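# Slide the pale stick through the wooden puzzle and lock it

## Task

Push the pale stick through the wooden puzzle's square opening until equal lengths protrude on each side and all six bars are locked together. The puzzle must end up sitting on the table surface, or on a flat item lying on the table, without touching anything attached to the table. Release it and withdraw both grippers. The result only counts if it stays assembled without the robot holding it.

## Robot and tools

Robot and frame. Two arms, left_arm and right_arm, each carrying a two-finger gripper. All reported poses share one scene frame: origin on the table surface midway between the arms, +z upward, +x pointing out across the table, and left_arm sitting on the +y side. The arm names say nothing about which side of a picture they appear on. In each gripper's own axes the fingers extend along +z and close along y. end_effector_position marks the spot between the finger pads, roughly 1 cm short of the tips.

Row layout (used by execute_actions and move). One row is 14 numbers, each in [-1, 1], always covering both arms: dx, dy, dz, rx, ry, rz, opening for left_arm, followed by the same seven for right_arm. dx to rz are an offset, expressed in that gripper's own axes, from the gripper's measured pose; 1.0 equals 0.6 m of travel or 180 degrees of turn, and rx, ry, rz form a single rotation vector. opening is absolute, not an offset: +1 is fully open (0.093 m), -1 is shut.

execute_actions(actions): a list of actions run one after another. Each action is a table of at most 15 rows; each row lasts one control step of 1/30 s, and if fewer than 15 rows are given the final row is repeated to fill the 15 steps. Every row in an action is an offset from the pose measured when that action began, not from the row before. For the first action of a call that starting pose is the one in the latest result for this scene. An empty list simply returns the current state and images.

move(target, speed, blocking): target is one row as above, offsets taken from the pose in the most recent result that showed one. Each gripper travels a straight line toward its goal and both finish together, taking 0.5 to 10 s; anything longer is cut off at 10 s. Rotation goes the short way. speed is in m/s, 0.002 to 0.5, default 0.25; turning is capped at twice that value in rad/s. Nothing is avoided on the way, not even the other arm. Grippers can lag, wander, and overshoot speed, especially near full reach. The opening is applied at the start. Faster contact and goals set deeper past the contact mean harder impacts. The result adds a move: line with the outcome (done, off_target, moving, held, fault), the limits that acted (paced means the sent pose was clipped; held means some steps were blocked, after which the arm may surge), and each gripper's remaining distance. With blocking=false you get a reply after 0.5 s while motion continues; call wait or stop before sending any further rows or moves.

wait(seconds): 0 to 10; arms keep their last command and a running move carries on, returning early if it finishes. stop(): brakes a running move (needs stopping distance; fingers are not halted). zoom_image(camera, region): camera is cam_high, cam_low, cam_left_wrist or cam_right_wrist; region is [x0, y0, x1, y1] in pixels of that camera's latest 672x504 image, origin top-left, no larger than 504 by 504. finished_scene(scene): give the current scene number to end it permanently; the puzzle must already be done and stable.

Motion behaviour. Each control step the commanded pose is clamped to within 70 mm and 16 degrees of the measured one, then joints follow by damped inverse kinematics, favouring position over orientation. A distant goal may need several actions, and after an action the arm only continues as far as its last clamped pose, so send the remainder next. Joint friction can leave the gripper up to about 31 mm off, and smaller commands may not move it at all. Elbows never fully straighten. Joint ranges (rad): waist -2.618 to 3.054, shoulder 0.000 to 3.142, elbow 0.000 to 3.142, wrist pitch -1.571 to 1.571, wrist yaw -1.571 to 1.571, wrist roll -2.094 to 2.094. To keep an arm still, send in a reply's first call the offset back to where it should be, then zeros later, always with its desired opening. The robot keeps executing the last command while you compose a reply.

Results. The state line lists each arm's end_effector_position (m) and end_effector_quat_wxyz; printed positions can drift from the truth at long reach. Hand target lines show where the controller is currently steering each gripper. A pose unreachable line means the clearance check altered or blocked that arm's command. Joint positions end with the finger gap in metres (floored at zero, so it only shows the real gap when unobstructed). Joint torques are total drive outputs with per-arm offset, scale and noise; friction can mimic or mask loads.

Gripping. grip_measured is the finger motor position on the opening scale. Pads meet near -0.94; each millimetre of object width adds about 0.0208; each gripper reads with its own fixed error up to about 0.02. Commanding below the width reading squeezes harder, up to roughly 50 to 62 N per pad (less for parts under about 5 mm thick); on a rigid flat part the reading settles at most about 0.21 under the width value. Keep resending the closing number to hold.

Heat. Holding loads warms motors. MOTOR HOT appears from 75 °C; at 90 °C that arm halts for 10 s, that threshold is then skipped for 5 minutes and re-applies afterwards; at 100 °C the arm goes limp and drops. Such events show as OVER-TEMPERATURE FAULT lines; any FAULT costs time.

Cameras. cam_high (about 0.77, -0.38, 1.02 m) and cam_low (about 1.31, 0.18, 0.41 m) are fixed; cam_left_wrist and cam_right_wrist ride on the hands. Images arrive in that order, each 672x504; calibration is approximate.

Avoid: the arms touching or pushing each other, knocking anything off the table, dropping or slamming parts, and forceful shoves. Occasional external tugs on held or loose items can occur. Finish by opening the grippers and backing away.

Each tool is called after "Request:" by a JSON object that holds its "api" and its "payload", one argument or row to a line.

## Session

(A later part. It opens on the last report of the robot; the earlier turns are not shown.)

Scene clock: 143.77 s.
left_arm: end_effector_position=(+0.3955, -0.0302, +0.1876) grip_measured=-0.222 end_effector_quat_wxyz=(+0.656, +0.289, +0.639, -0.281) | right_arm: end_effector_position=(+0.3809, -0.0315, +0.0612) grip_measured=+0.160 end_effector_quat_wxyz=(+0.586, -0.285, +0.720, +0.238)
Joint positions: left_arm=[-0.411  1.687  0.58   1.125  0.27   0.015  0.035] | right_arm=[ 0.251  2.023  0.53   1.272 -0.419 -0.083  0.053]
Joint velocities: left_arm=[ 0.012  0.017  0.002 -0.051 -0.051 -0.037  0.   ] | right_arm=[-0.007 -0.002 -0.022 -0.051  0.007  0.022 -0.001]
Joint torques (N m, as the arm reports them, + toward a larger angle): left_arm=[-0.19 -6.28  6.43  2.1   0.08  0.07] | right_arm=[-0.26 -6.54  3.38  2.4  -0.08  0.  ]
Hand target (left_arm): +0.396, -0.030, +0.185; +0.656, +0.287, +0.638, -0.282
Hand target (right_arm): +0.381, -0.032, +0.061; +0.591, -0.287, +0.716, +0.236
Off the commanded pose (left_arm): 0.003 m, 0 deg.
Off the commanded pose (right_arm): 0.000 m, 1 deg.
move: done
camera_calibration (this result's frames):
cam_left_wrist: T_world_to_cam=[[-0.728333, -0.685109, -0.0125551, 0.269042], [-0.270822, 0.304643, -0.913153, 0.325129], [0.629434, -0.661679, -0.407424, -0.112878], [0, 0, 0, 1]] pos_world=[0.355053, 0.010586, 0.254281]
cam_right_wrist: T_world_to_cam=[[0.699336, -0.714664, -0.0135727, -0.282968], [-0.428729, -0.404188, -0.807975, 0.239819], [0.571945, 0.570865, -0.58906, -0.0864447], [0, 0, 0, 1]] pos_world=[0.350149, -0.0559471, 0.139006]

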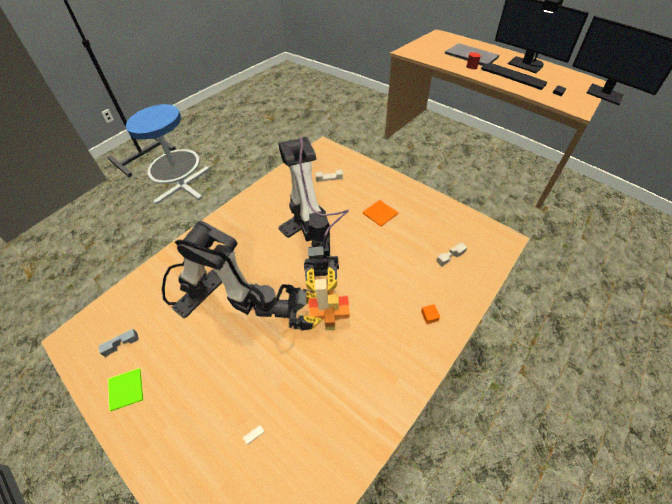

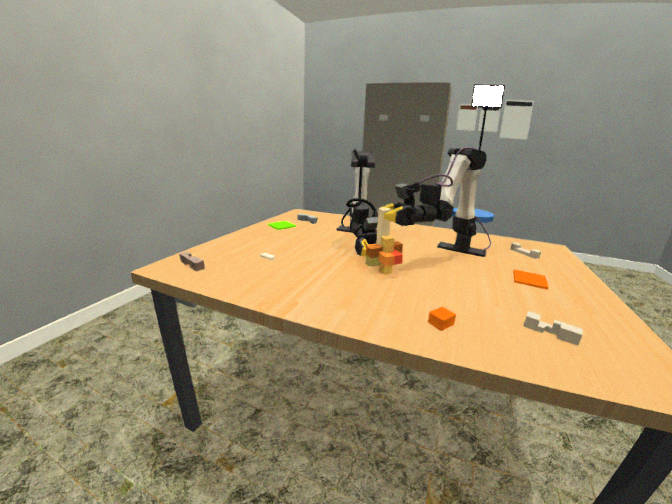

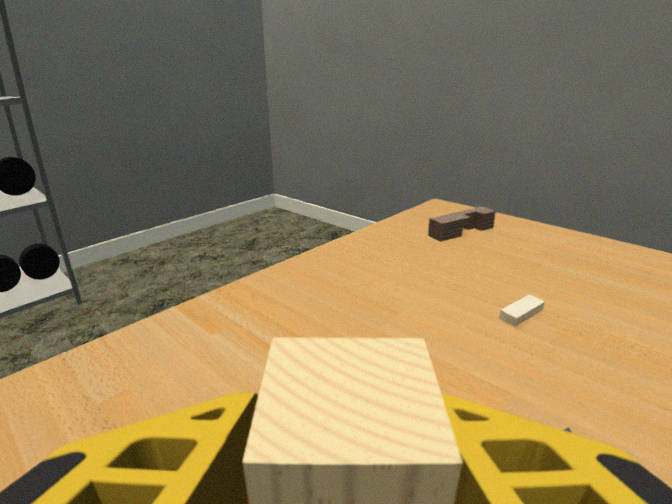

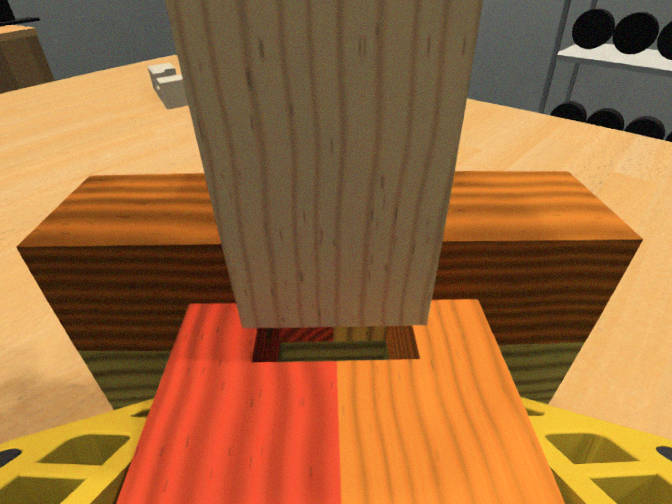

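Request:
{"api": "move", "payload": {
  "target": [0.004,-0.008,-0.012,0,0,0,-0.22, -0.002,0,0,0,0.003,-0.008,0.12],
  "speed": 0.01
}}

Scene clock: 148.73 s.
left_arm: end_effector_position=(+0.3933, -0.0284, +0.1820) grip_measured=-0.222 end_effector_quat_wxyz=(+0.651, +0.289, +0.644, -0.280) | right_arm: end_effector_position=(+0.3803, -0.0310, +0.0606) grip_measured=+0.160 end_effector_quat_wxyz=(+0.587, -0.295, +0.717, +0.232)
Joint positions: left_arm=[-0.411  1.687  0.565  1.127  0.268  0.015  0.035] | right_arm=[ 0.251  2.023  0.53   1.269 -0.423 -0.107  0.053]
Joint velocities: left_arm=[-0.007 -0.007 -0.012  0.037  0.007  0.022 -0.001] | right_arm=[-0.012  0.007  0.012 -0.007 -0.022  0.037 -0.001]
Joint torques (N m, as the arm reports them, + toward a larger angle): left_arm=[-0.79 -8.73  5.2   2.05  0.    0.1 ] | right_arm=[-0.3  -8.61  3.73  1.81  0.01 -0.01]
Hand target (left_arm): +0.387, -0.028, +0.185; +0.656, +0.289, +0.639, -0.281
Hand target (right_arm): +0.381, -0.031, +0.062; +0.585, -0.295, +0.719, +0.229
Off the commanded pose (left_arm): 0.007 m, 1 deg.
Off the commanded pose (right_arm): 0.002 m, 0 deg.
move: done
camera_calibration (this result's frames):
cam_left_wrist: T_world_to_cam=[[-0.727148, -0.68642, -0.00916026, 0.267432], [-0.281722, 0.310553, -0.907849, 0.32234], [0.62601, -0.65756, -0.419197, -0.108986], [0, 0, 0, 1]] pos_world=[0.353499, 0.0118018, 0.249399]
cam_right_wrist: T_world_to_cam=[[0.705527, -0.708634, 0.00826291, -0.285763], [-0.414338, -0.421925, -0.806414, 0.233121], [0.574939, 0.565523, -0.591294, -0.0878866], [0, 0, 0, 1]] pos_world=[0.348734, -0.0544399, 0.138387]

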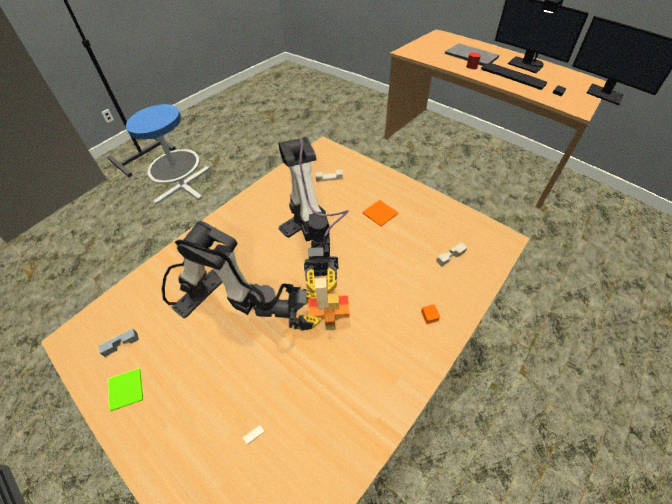

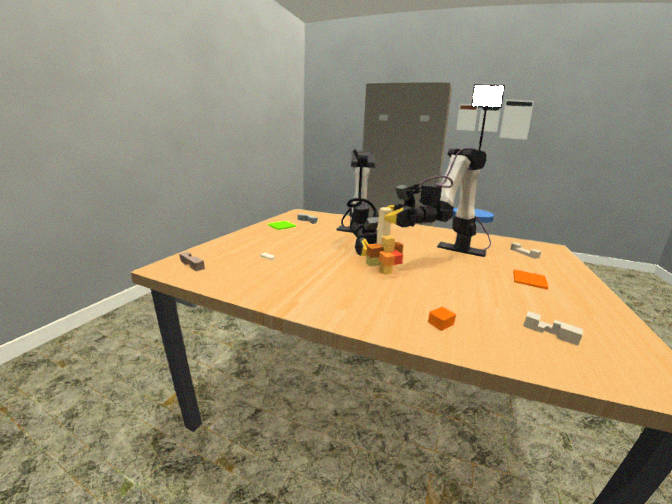

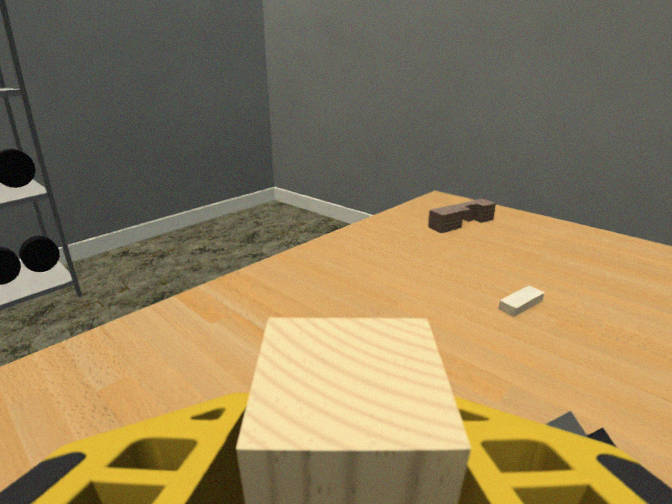

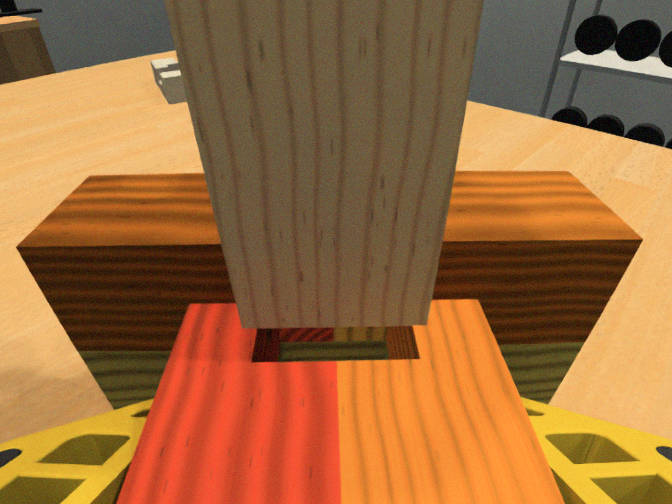

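Request:
{"api": "move", "payload": {
  "target": [0,0,0,0,0,0,-0.42, -0.002,0,0,0,0.002,0,0.12],
  "speed": 0.01
}}

Request:
{"api": "move", "payload": {
  "target": [0.03,0,0.012,0,0.015,0,-0.42, 0,0,0,0,0,0,0.12],
  "speed": 0.01
}}

Scene clock: 150.97 s.
left_arm: end_effector_position=(+0.3933, -0.0284, +0.1819) grip_measured=-0.406 end_effector_quat_wxyz=(+0.651, +0.289, +0.644, -0.280) | right_arm: end_effector_position=(+0.3803, -0.0310, +0.0606) grip_measured=+0.160 end_effector_quat_wxyz=(+0.587, -0.295, +0.717, +0.232)
Joint positions: left_arm=[-0.411  1.687  0.565  1.127  0.267  0.014  0.026] | right_arm=[ 0.251  2.023  0.53   1.269 -0.423 -0.108  0.053]
Joint velocities: left_arm=[-0.017 -0.017  0.012  0.081 -0.007  0.081  0.001] | right_arm=[ 0.002 -0.007  0.007 -0.051 -0.022  0.007 -0.001]
Joint torques (N m, as the arm reports them, + toward a larger angle): left_arm=[-0.25 -7.46  6.71  1.87  0.12  0.13] | right_arm=[-0.19 -8.36  3.63  1.87  0.    0.05]
Hand target (left_arm): +0.393, -0.028, +0.182; +0.651, +0.289, +0.644, -0.280
Hand target (right_arm): +0.380, -0.031, +0.062; +0.585, -0.296, +0.719, +0.231
Off the commanded pose (left_arm): 0.000 m, 0 deg.
Off the commanded pose (right_arm): 0.001 m, 0 deg.
move: done
camera_calibration (this result's frames):
cam_left_wrist: T_world_to_cam=[[-0.726892, -0.686696, -0.00868121, 0.2673], [-0.282389, 0.310394, -0.907696, 0.322488], [0.626006, -0.657346, -0.419538, -0.108956], [0, 0, 0, 1]] pos_world=[0.353572, 0.0118338, 0.249331]
cam_right_wrist: T_world_to_cam=[[0.705844, -0.708316, 0.00855983, -0.285828], [-0.413962, -0.422263, -0.80643, 0.232975], [0.574822, 0.56567, -0.591268, -0.087837], [0, 0, 0, 1]] pos_world=[0.348683, -0.0543925, 0.13839]

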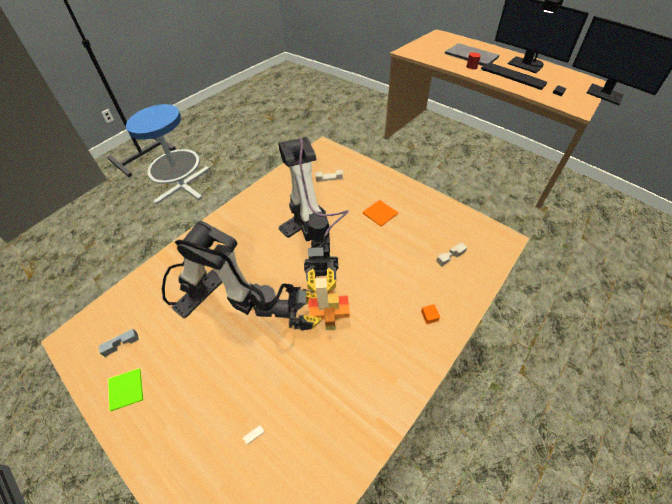

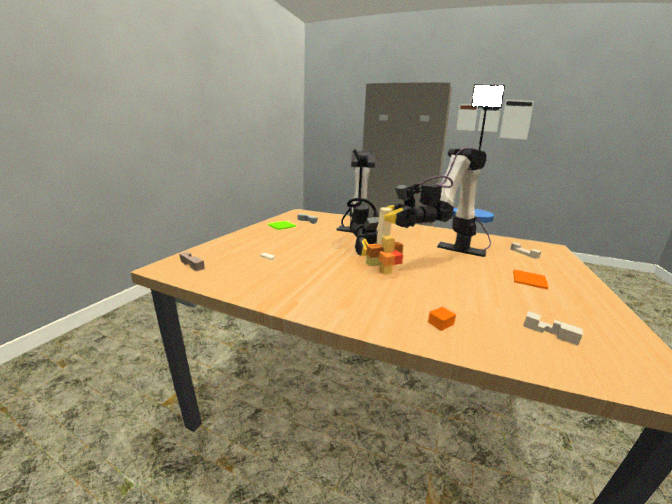

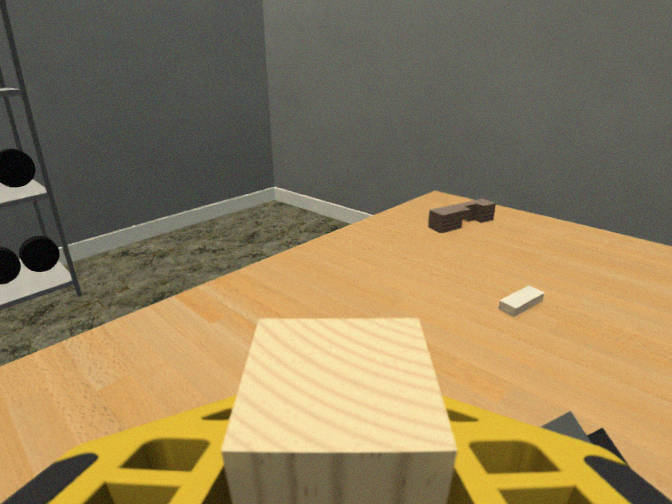

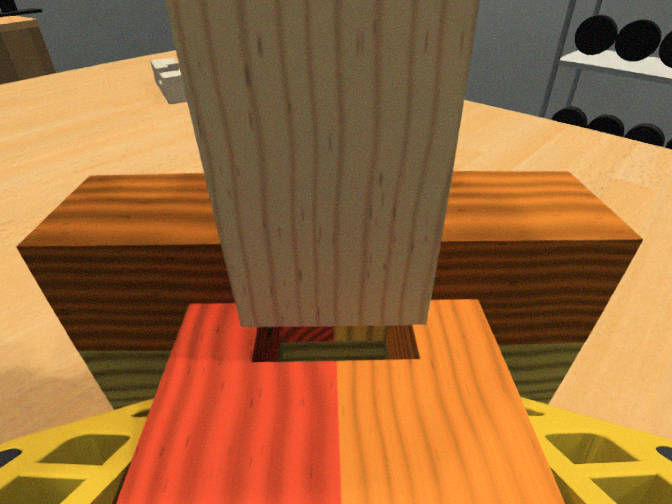

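Scene clock: 153.53 s.
left_arm: end_effector_position=(+0.3936, -0.0289, +0.1810) grip_measured=-0.406 end_effector_quat_wxyz=(+0.652, +0.289, +0.642, -0.280) | right_arm: end_effector_position=(+0.3803, -0.0310, +0.0606) grip_measured=+0.160 end_effector_quat_wxyz=(+0.586, -0.292, +0.719, +0.235)
Joint positions: left_arm=[-0.411  1.697  0.565  1.14   0.269  0.014  0.026] | right_arm=[ 0.251  2.023  0.53   1.269 -0.423 -0.098  0.053]
Joint velocities: left_arm=[ 0.007 -0.017 -0.007  0.007 -0.095  0.066 -0.   ] | right_arm=[-0.017  0.007 -0.012 -0.007 -0.037  0.022 -0.   ]
Joint torques (N m, as the arm reports them, + toward a larger angle): left_arm=[-0.62 -4.47  7.9   1.61 -0.01  0.27] | right_arm=[-0.39 -7.33  3.54  2.08 -0.08 -0.01]
Hand target (left_arm): +0.397, -0.033, +0.164; +0.636, +0.296, +0.659, -0.273
Hand target (right_arm): +0.380, -0.031, +0.061; +0.587, -0.295, +0.717, +0.232
Off the commanded pose (left_arm): 0.018 m, 3 deg.
Off the commanded pose (right_arm): 0.000 m, 1 deg.
move: off_target (left_arm)
camera_calibration (this result's frames):
cam_left_wrist: T_world_to_cam=[[-0.728171, -0.685327, -0.00965528, 0.267848], [-0.278855, 0.309098, -0.909229, 0.320755], [0.626104, -0.659382, -0.416184, -0.110595], [0, 0, 0, 1]] pos_world=[0.353727, 0.0114944, 0.248198]
cam_right_wrist: T_world_to_cam=[[0.704287, -0.709915, -0.000327047, -0.28481], [-0.419894, -0.416193, -0.806519, 0.235418], [0.572424, 0.568158, -0.591209, -0.0868534], [0, 0, 0, 1]] pos_world=[0.349156, -0.0548651, 0.138428]

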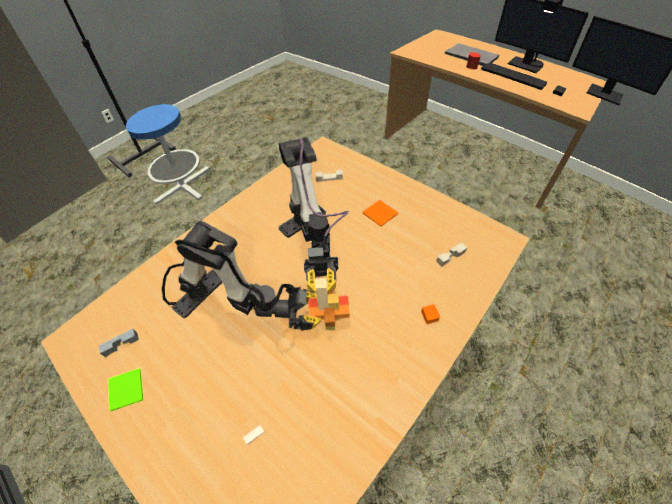

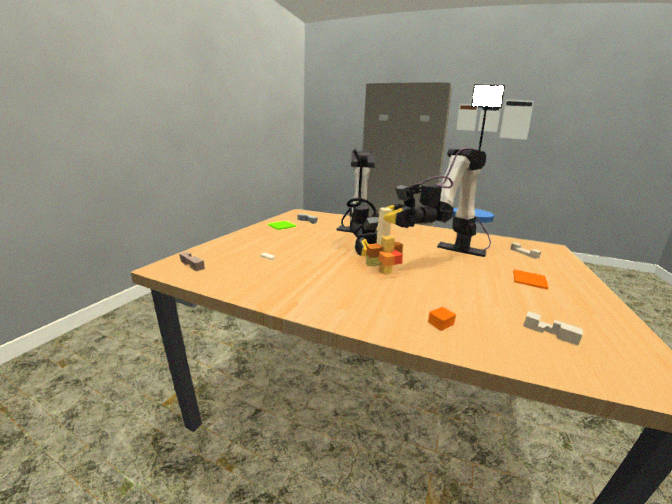

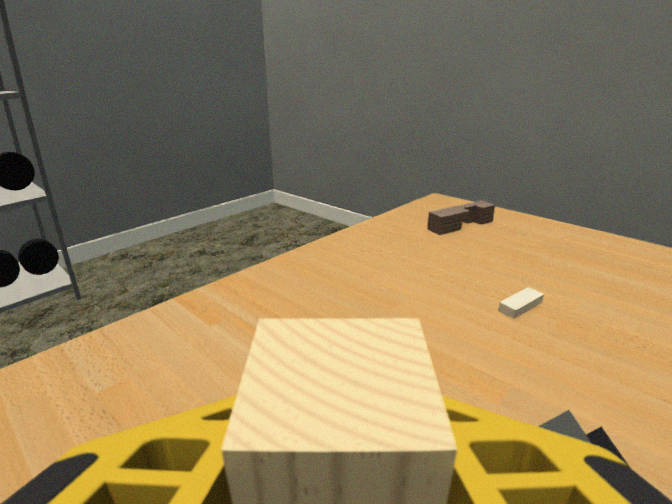

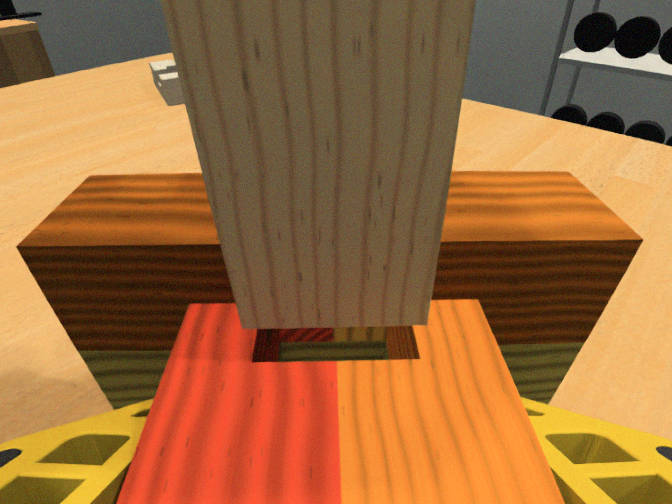

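Request:
{"api": "move", "payload": {
  "target": [0.04,0,0.0,0,0.04,0,-0.5, 0,0,0,0,0.002,-0.004,0.12],
  "speed": 0.015
}}

Scene clock: 161.63 s.
left_arm: end_effector_position=(+0.3918, -0.0291, +0.1784) grip_measured=-0.465 end_effector_quat_wxyz=(+0.645, +0.299, +0.647, -0.275) | right_arm: end_effector_position=(+0.3800, -0.0307, +0.0607) grip_measured=+0.160 end_effector_quat_wxyz=(+0.588, -0.301, +0.715, +0.229)
Joint positions: left_arm=[-0.411  1.68   0.565  1.099  0.276  0.034  0.023] | right_arm=[ 0.251  2.023  0.53   1.269 -0.425 -0.122  0.053]
Joint velocities: left_arm=[ 0.002  0.012 -0.007 -0.051  0.007  0.051  0.   ] | right_arm=[-0.007 -0.017  0.002  0.037  0.037 -0.037  0.001]
Joint torques (N m, as the arm reports them, + toward a larger angle): left_arm=[-0.32 -7.85  7.48  0.87 -0.02  0.28] | right_arm=[-0.38 -7.86  3.55  1.93 -0.02  0.13]
Hand target (left_arm): +0.393, -0.028, +0.157; +0.612, +0.307, +0.680, -0.263
Hand target (right_arm): +0.380, -0.031, +0.061; +0.585, -0.297, +0.718, +0.230
Off the commanded pose (left_arm): 0.021 m, 6 deg.
Off the commanded pose (right_arm): 0.000 m, 1 deg.
move: off_target (left_arm)
camera_calibration (this result's frames):
cam_left_wrist: T_world_to_cam=[[-0.733015, -0.67983, -0.0228092, 0.270785], [-0.282334, 0.334587, -0.899077, 0.318207], [0.618851, -0.652597, -0.437196, -0.10389], [0, 0, 0, 1]] pos_world=[0.352622, 0.00982187, 0.246849]
cam_right_wrist: T_world_to_cam=[[0.709398, -0.704444, 0.0226649, -0.287532], [-0.403687, -0.432466, -0.806232, 0.228784], [0.577747, 0.56279, -0.591165, -0.0890311], [0, 0, 0, 1]] pos_world=[0.347769, -0.0535026, 0.138338]

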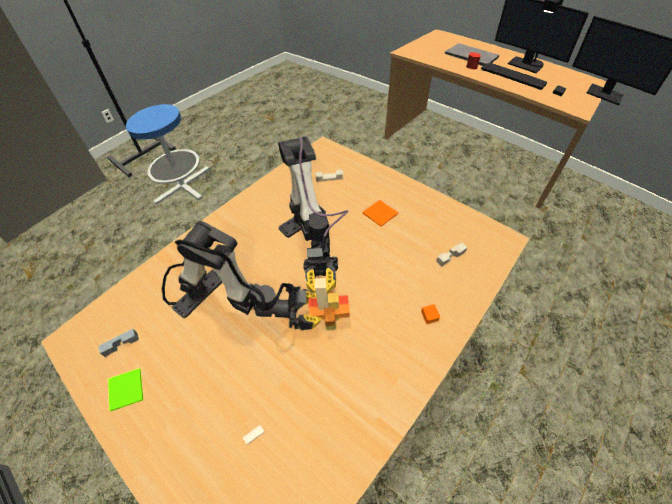

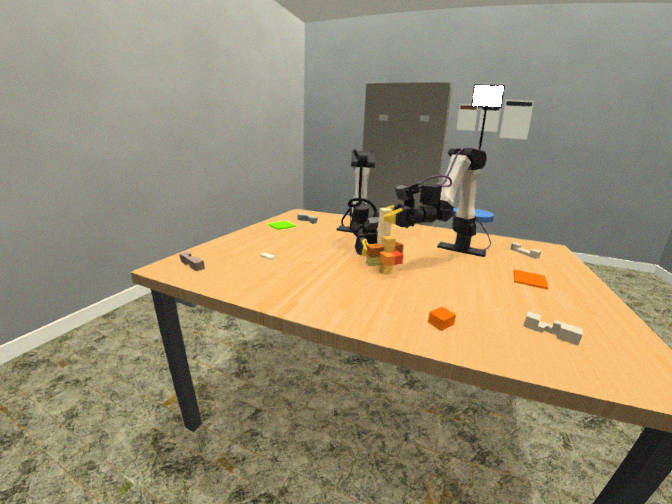

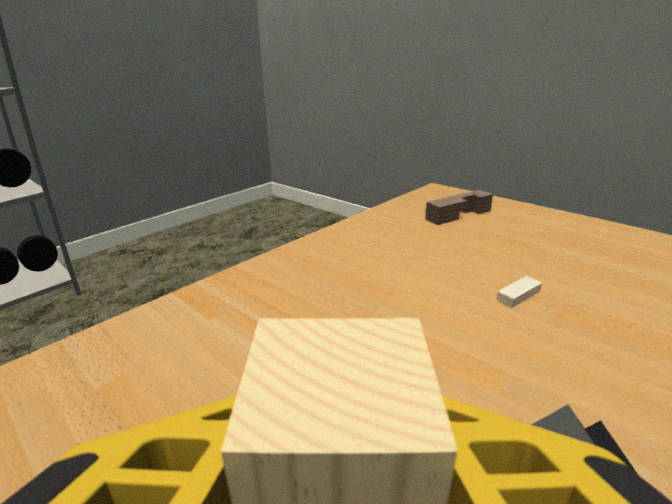

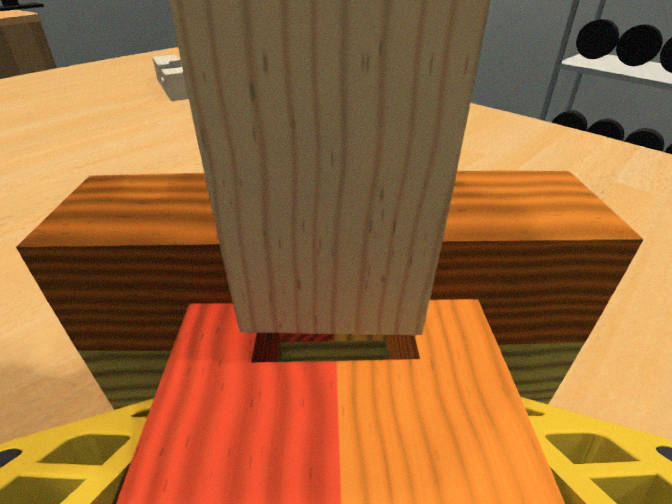

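Request:
{"api": "move", "payload": {
  "target": [0.05,0,0.004,-0.025,0.033,-0.008,-0.5, 0,0,0,0,0.002,0.004,0.12],
  "speed": 0.015
}}

Scene clock: 167.93 s.
left_arm: end_effector_position=(+0.3938, -0.0305, +0.1762) grip_measured=-0.465 end_effector_quat_wxyz=(+0.651, +0.278, +0.660, -0.253) | right_arm: end_effector_position=(+0.3799, -0.0307, +0.0606) grip_measured=+0.160 end_effector_quat_wxyz=(+0.588, -0.301, +0.715, +0.230)
Joint positions: left_arm=[-0.45   1.68   0.565  1.09   0.172  0.032  0.023] | right_arm=[ 0.251  2.023  0.53   1.268 -0.426 -0.12   0.053]
Joint velocities: left_arm=[-0.027 -0.007 -0.007 -0.095 -0.066 -0.037  0.001] | right_arm=[-0.007  0.002  0.002 -0.007 -0.051 -0.007  0.   ]
Joint torques (N m, as the arm reports them, + toward a larger angle): left_arm=[-0.72 -6.06  5.97  1.31 -0.11  0.08] | right_arm=[-0.35 -7.98  3.75  1.93 -0.05  0.09]
Hand target (left_arm): +0.392, -0.029, +0.149; +0.619, +0.281, +0.693, -0.241
Hand target (right_arm): +0.380, -0.031, +0.061; +0.585, -0.298, +0.718, +0.231
Off the commanded pose (left_arm): 0.028 m, 6 deg.
Off the commanded pose (right_arm): 0.000 m, 1 deg.
move: off_target (left_arm)
camera_calibration (this result's frames):
cam_left_wrist: T_world_to_cam=[[-0.686743, -0.726592, -0.0211903, 0.251269], [-0.310686, 0.319752, -0.895116, 0.327302], [0.657159, -0.608131, -0.44533, -0.119277], [0, 0, 0, 1]] pos_world=[0.352629, 0.00537809, 0.24518]
cam_right_wrist: T_world_to_cam=[[0.709374, -0.704543, 0.020181, -0.287301], [-0.405298, -0.431168, -0.806119, 0.229358], [0.576647, 0.563661, -0.591409, -0.0886052], [0, 0, 0, 1]] pos_world=[0.347856, -0.0535807, 0.138286]

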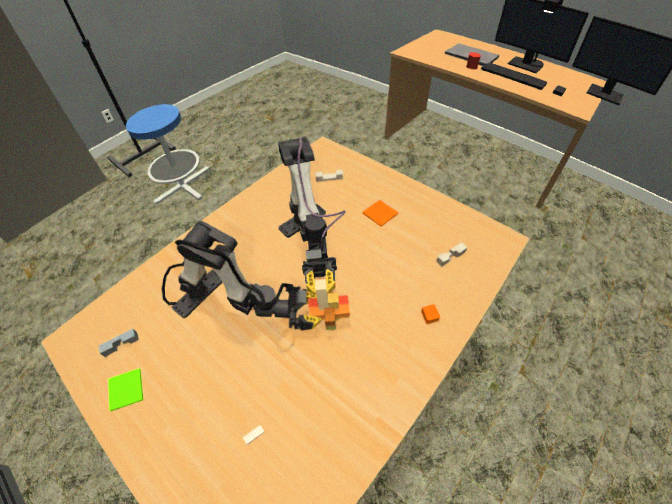

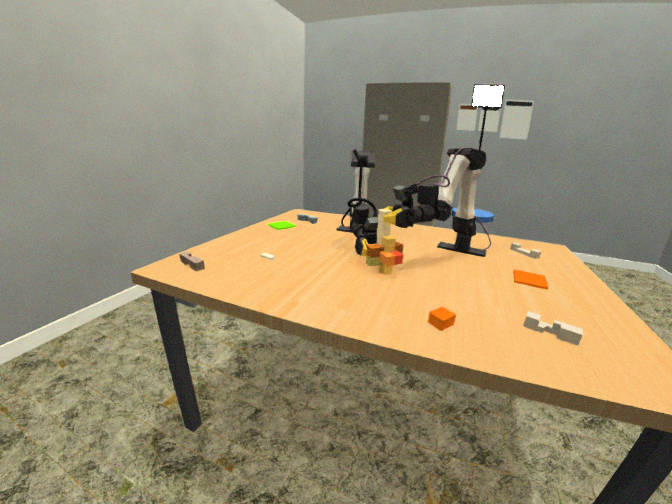

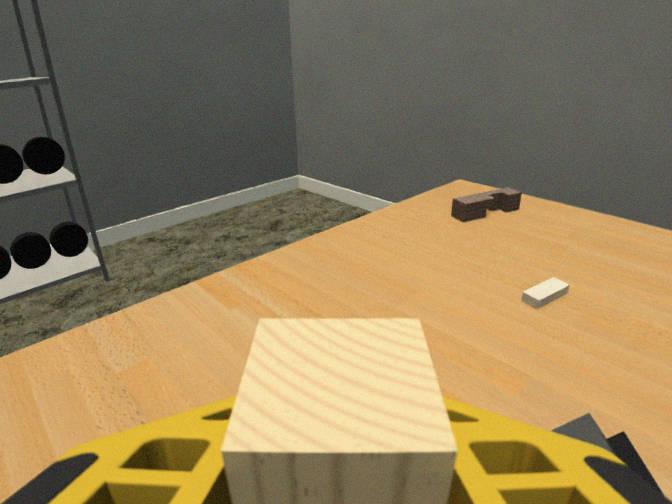

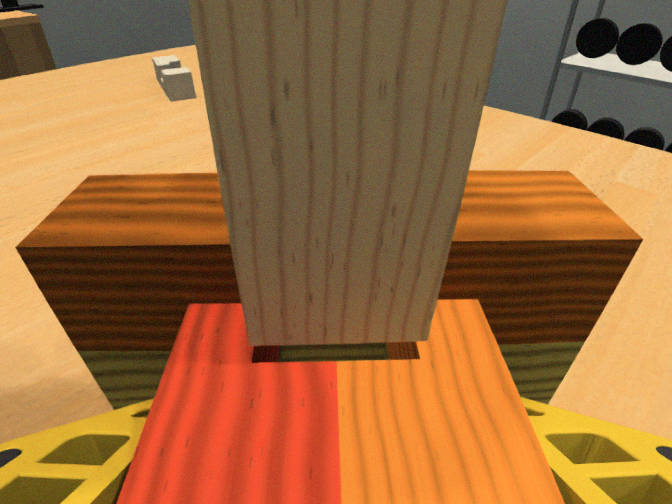

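Request:
{"api": "move", "payload": {
  "target": [0.06,0.008,0,0.013,0.02,0,-0.5, 0,0,0,0,0.002,0.01,0.12],
  "speed": 0.015
}}

Scene clock: 172.20 s.
left_arm: end_effector_position=(+0.3948, -0.0317, +0.1692) grip_measured=-0.465 end_effector_quat_wxyz=(+0.648, +0.294, +0.648, -0.270) | right_arm: end_effector_position=(+0.3809, -0.0317, +0.0605) grip_measured=+0.160 end_effector_quat_wxyz=(+0.586, -0.289, +0.720, +0.234)
Joint positions: left_arm=[-0.422  1.731  0.565  1.152  0.249  0.035  0.023] | right_arm=[ 0.251  2.023  0.53   1.268 -0.417 -0.095  0.053]
Joint velocities: left_arm=[-0.017  0.007  0.002  0.007  0.066 -0.007 -0.001] | right_arm=[-0.007  0.007 -0.017 -0.095 -0.037 -0.037 -0.001]
Joint torques (N m, as the arm reports them, + toward a larger angle): left_arm=[ 0.63 -4.68  5.04  1.72  0.1   0.25] | right_arm=[-0.36 -7.9   3.78  1.95 -0.15  0.04]
Hand target (left_arm): +0.396, -0.025, +0.141; +0.624, +0.299, +0.674, -0.258
Hand target (right_arm): +0.380, -0.031, +0.061; +0.582, -0.290, +0.721, +0.238
Off the commanded pose (left_arm): 0.030 m, 4 deg.
Off the commanded pose (right_arm): 0.001 m, 1 deg.
move: off_target (left_arm)
camera_calibration (this result's frames):
cam_left_wrist: T_world_to_cam=[[-0.722232, -0.691189, -0.0252955, 0.266777], [-0.284579, 0.330296, -0.899955, 0.312595], [0.630394, -0.642777, -0.435248, -0.116011], [0, 0, 0, 1]] pos_world=[0.354765, 0.00657474, 0.237576]
cam_right_wrist: T_world_to_cam=[[0.700023, -0.714113, -0.00315011, -0.284035], [-0.424432, -0.412502, -0.80604, 0.237072], [0.574304, 0.565583, -0.591853, -0.0876705], [0, 0, 0, 1]] pos_world=[0.349802, -0.055456, 0.138306]

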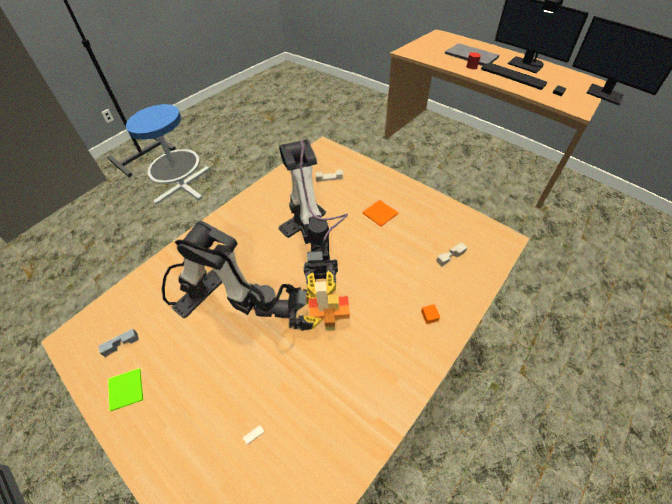

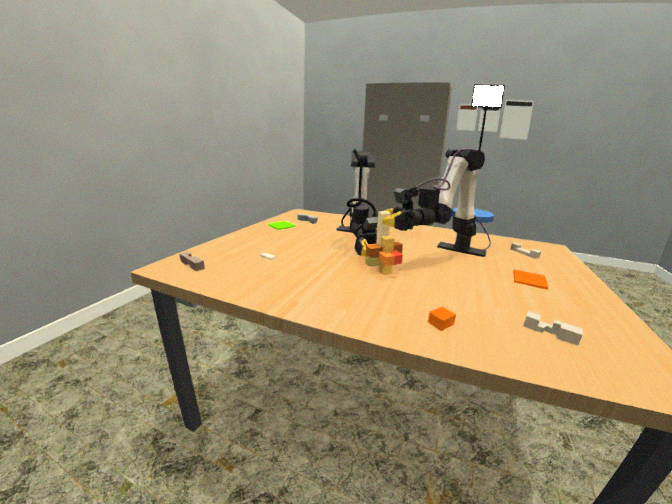

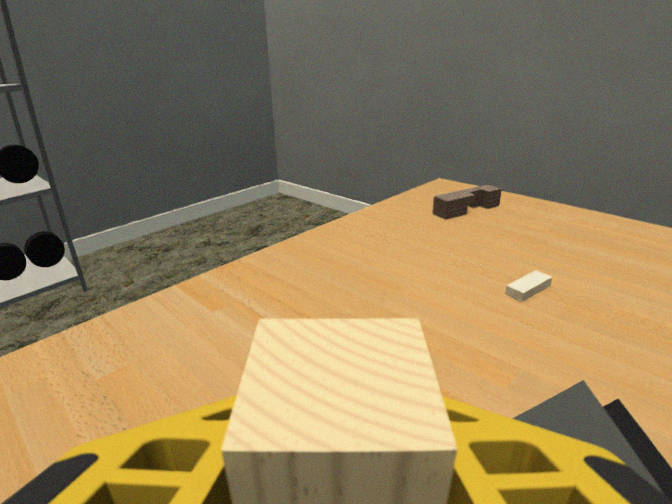

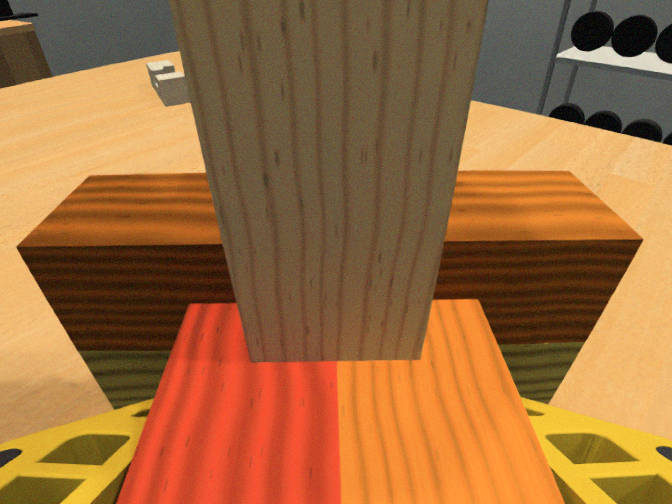

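Request:
{"api": "move", "payload": {
  "target": [0.065,0.008,-0.004,-0.006,0.025,-0.012,-0.5, 0,0,0,0,0.002,0,0.12],
  "speed": 0.015
}}

Scene clock: 176.83 s.
left_arm: end_effector_position=(+0.3961, -0.0328, +0.1691) grip_measured=-0.465 end_effector_quat_wxyz=(+0.655, +0.289, +0.642, -0.275) | right_arm: end_effector_position=(+0.3820, -0.0329, +0.0603) grip_measured=+0.160 end_effector_quat_wxyz=(+0.587, -0.286, +0.722, +0.231)
Joint positions: left_arm=[-0.422  1.761  0.565  1.206  0.25   0.022  0.023] | right_arm=[ 0.251  2.023  0.53   1.268 -0.407 -0.093  0.053]
Joint velocities: left_arm=[-0.007 -0.002  0.007 -0.022  0.022 -0.007 -0.001] | right_arm=[-0.002 -0.007 -0.007  0.022 -0.081 -0.022  0.001]
Joint torques (N m, as the arm reports them, + toward a larger angle): left_arm=[ 0.27 -4.39  3.87  1.61 -0.05  0.08] | right_arm=[-0.27 -7.99  3.68  1.92 -0.16 -0.02]
Hand target (left_arm): +0.395, -0.025, +0.132; +0.620, +0.287, +0.681, -0.264
Hand target (right_arm): +0.381, -0.032, +0.060; +0.584, -0.290, +0.722, +0.233
Off the commanded pose (left_arm): 0.039 m, 6 deg.
Off the commanded pose (right_arm): 0.002 m, 1 deg.
move: off_target (left_arm)
camera_calibration (this result's frames):
cam_left_wrist: T_world_to_cam=[[-0.722766, -0.690857, -0.0180576, 0.26598], [-0.274214, 0.310667, -0.910106, 0.310213], [0.634363, -0.652842, -0.413982, -0.123031], [0, 0, 0, 1]] pos_world=[0.355352, 0.00706078, 0.236196]
cam_right_wrist: T_world_to_cam=[[0.692803, -0.72112, -0.00301106, -0.28318], [-0.429009, -0.408799, -0.805502, 0.238757], [0.579633, 0.559346, -0.592585, -0.0899026], [0, 0, 0, 1]] pos_world=[0.350727, -0.0563162, 0.138192]

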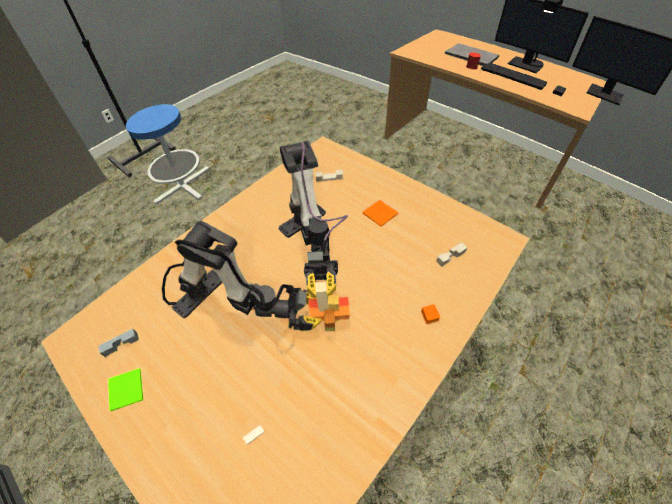

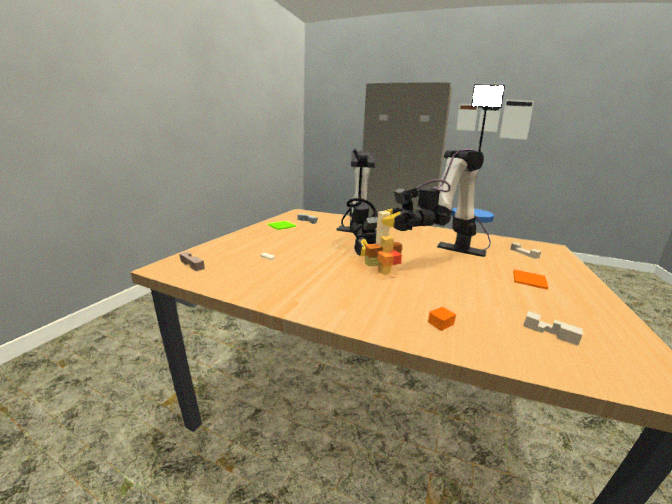

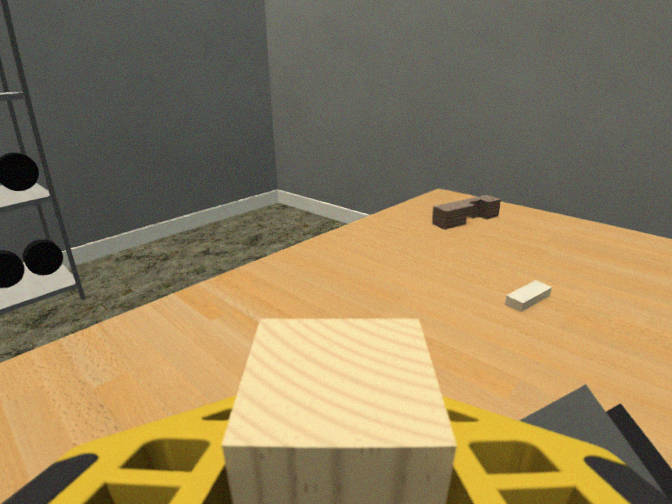

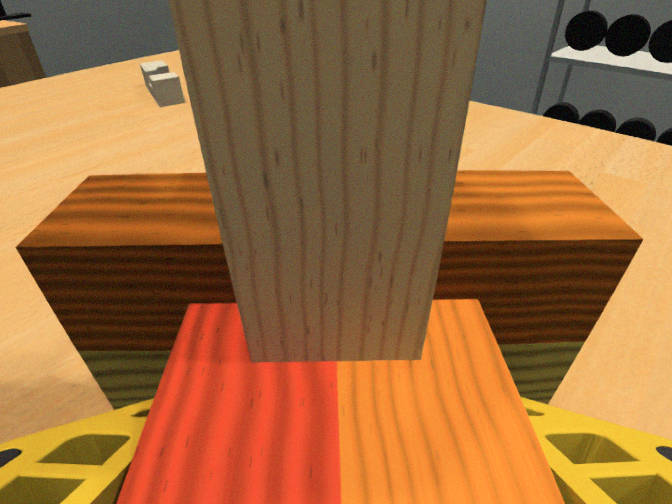

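Request:
{"api": "zoom_image", "payload": {
  "camera": "cam_right_wrist",
  "region": [220, 300, 450, 400]
}}

Region (220, 300, 450, 400) of cam_right_wrist's 672x504 image, scaled by 2.191, with more detail than that image has; it fills the top 219 rows of this view, and the rest is white.

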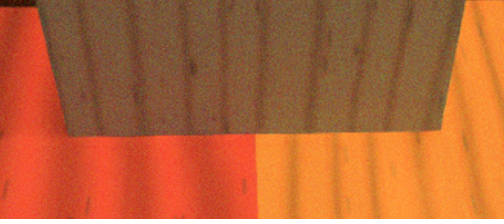

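Request:
{"api": "move", "payload": {
  "target": [0.02,0.022,-0.006,-0.012,0.015,0.012,-0.5, 0,0,0,0,0.002,0,0.12],
  "speed": 0.015
}}

Request:
{"api": "zoom_image", "payload": {
  "camera": "cam_right_wrist",
  "region": [220, 300, 450, 400]
}}

Scene clock: 182.27 s.
left_arm: end_effector_position=(+0.3958, -0.0327, +0.1692) grip_measured=-0.465 end_effector_quat_wxyz=(+0.656, +0.294, +0.639, -0.275) | right_arm: end_effector_position=(+0.3823, -0.0332, +0.0604) grip_measured=+0.160 end_effector_quat_wxyz=(+0.587, -0.285, +0.722, +0.230)
Joint positions: left_arm=[-0.419  1.761  0.565  1.207  0.26   0.031  0.023] | right_arm=[ 0.251  2.023  0.53   1.269 -0.405 -0.093  0.053]
Joint velocities: left_arm=[-0.002  0.017 -0.022  0.051  0.081  0.037 -0.   ] | right_arm=[ 0.002 -0.007  0.002  0.037 -0.037 -0.007  0.   ]
Joint torques (N m, as the arm reports them, + toward a larger angle): left_arm=[ 1.11 -7.98  5.82  1.52 -0.16  0.56] | right_arm=[-0.25 -8.    3.58  1.92 -0.07  0.04]
Hand target (left_arm): +0.403, -0.021, +0.157; +0.650, +0.295, +0.656, -0.245
Hand target (right_arm): +0.382, -0.033, +0.060; +0.585, -0.286, +0.723, +0.230
Off the commanded pose (left_arm): 0.018 m, 4 deg.
Off the commanded pose (right_arm): 0.000 m, 0 deg.
move: off_target (left_arm)
camera_calibration (this result's frames):
cam_left_wrist: T_world_to_cam=[[-0.727016, -0.686089, -0.0270204, 0.269209], [-0.265999, 0.317709, -0.910113, 0.307167], [0.633003, -0.654479, -0.413478, -0.122364], [0, 0, 0, 1]] pos_world=[0.354882, 0.00702636, 0.236236]
cam_right_wrist: T_world_to_cam=[[0.691195, -0.722665, -0.00222995, -0.283063], [-0.429205, -0.408028, -0.805789, 0.238999], [0.581406, 0.557914, -0.592198, -0.0905879], [0, 0, 0, 1]] pos_world=[0.350899, -0.0565012, 0.138305]

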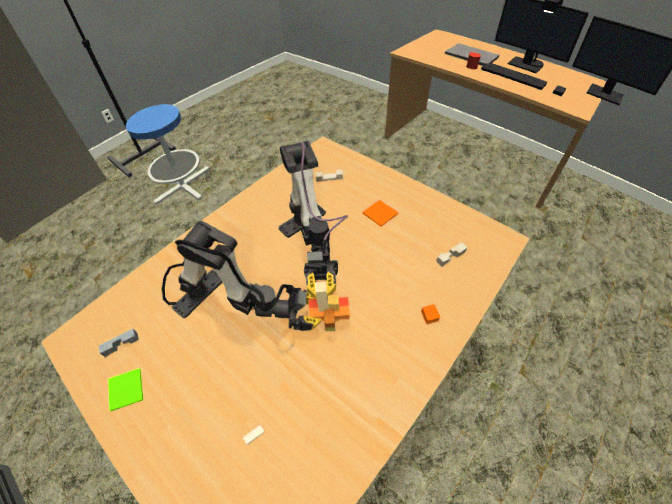

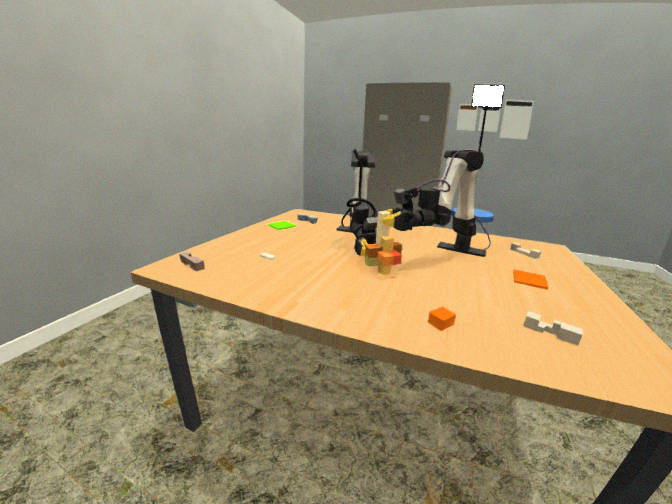

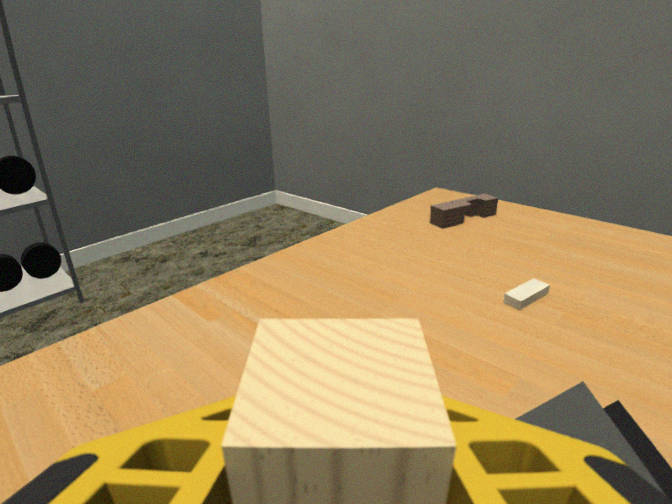

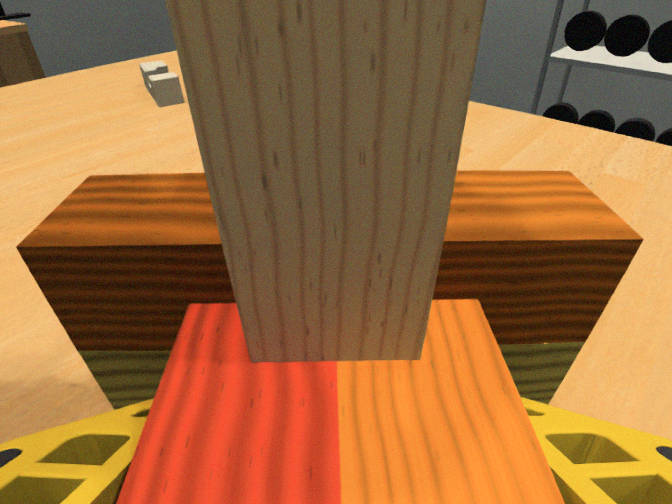

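Region (220, 300, 450, 400) of cam_right_wrist's 672x504 image, scaled by 2.191, with more detail than that image has; it fills the top 219 rows of this view, and the rest is white.

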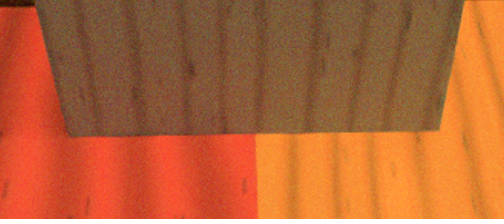

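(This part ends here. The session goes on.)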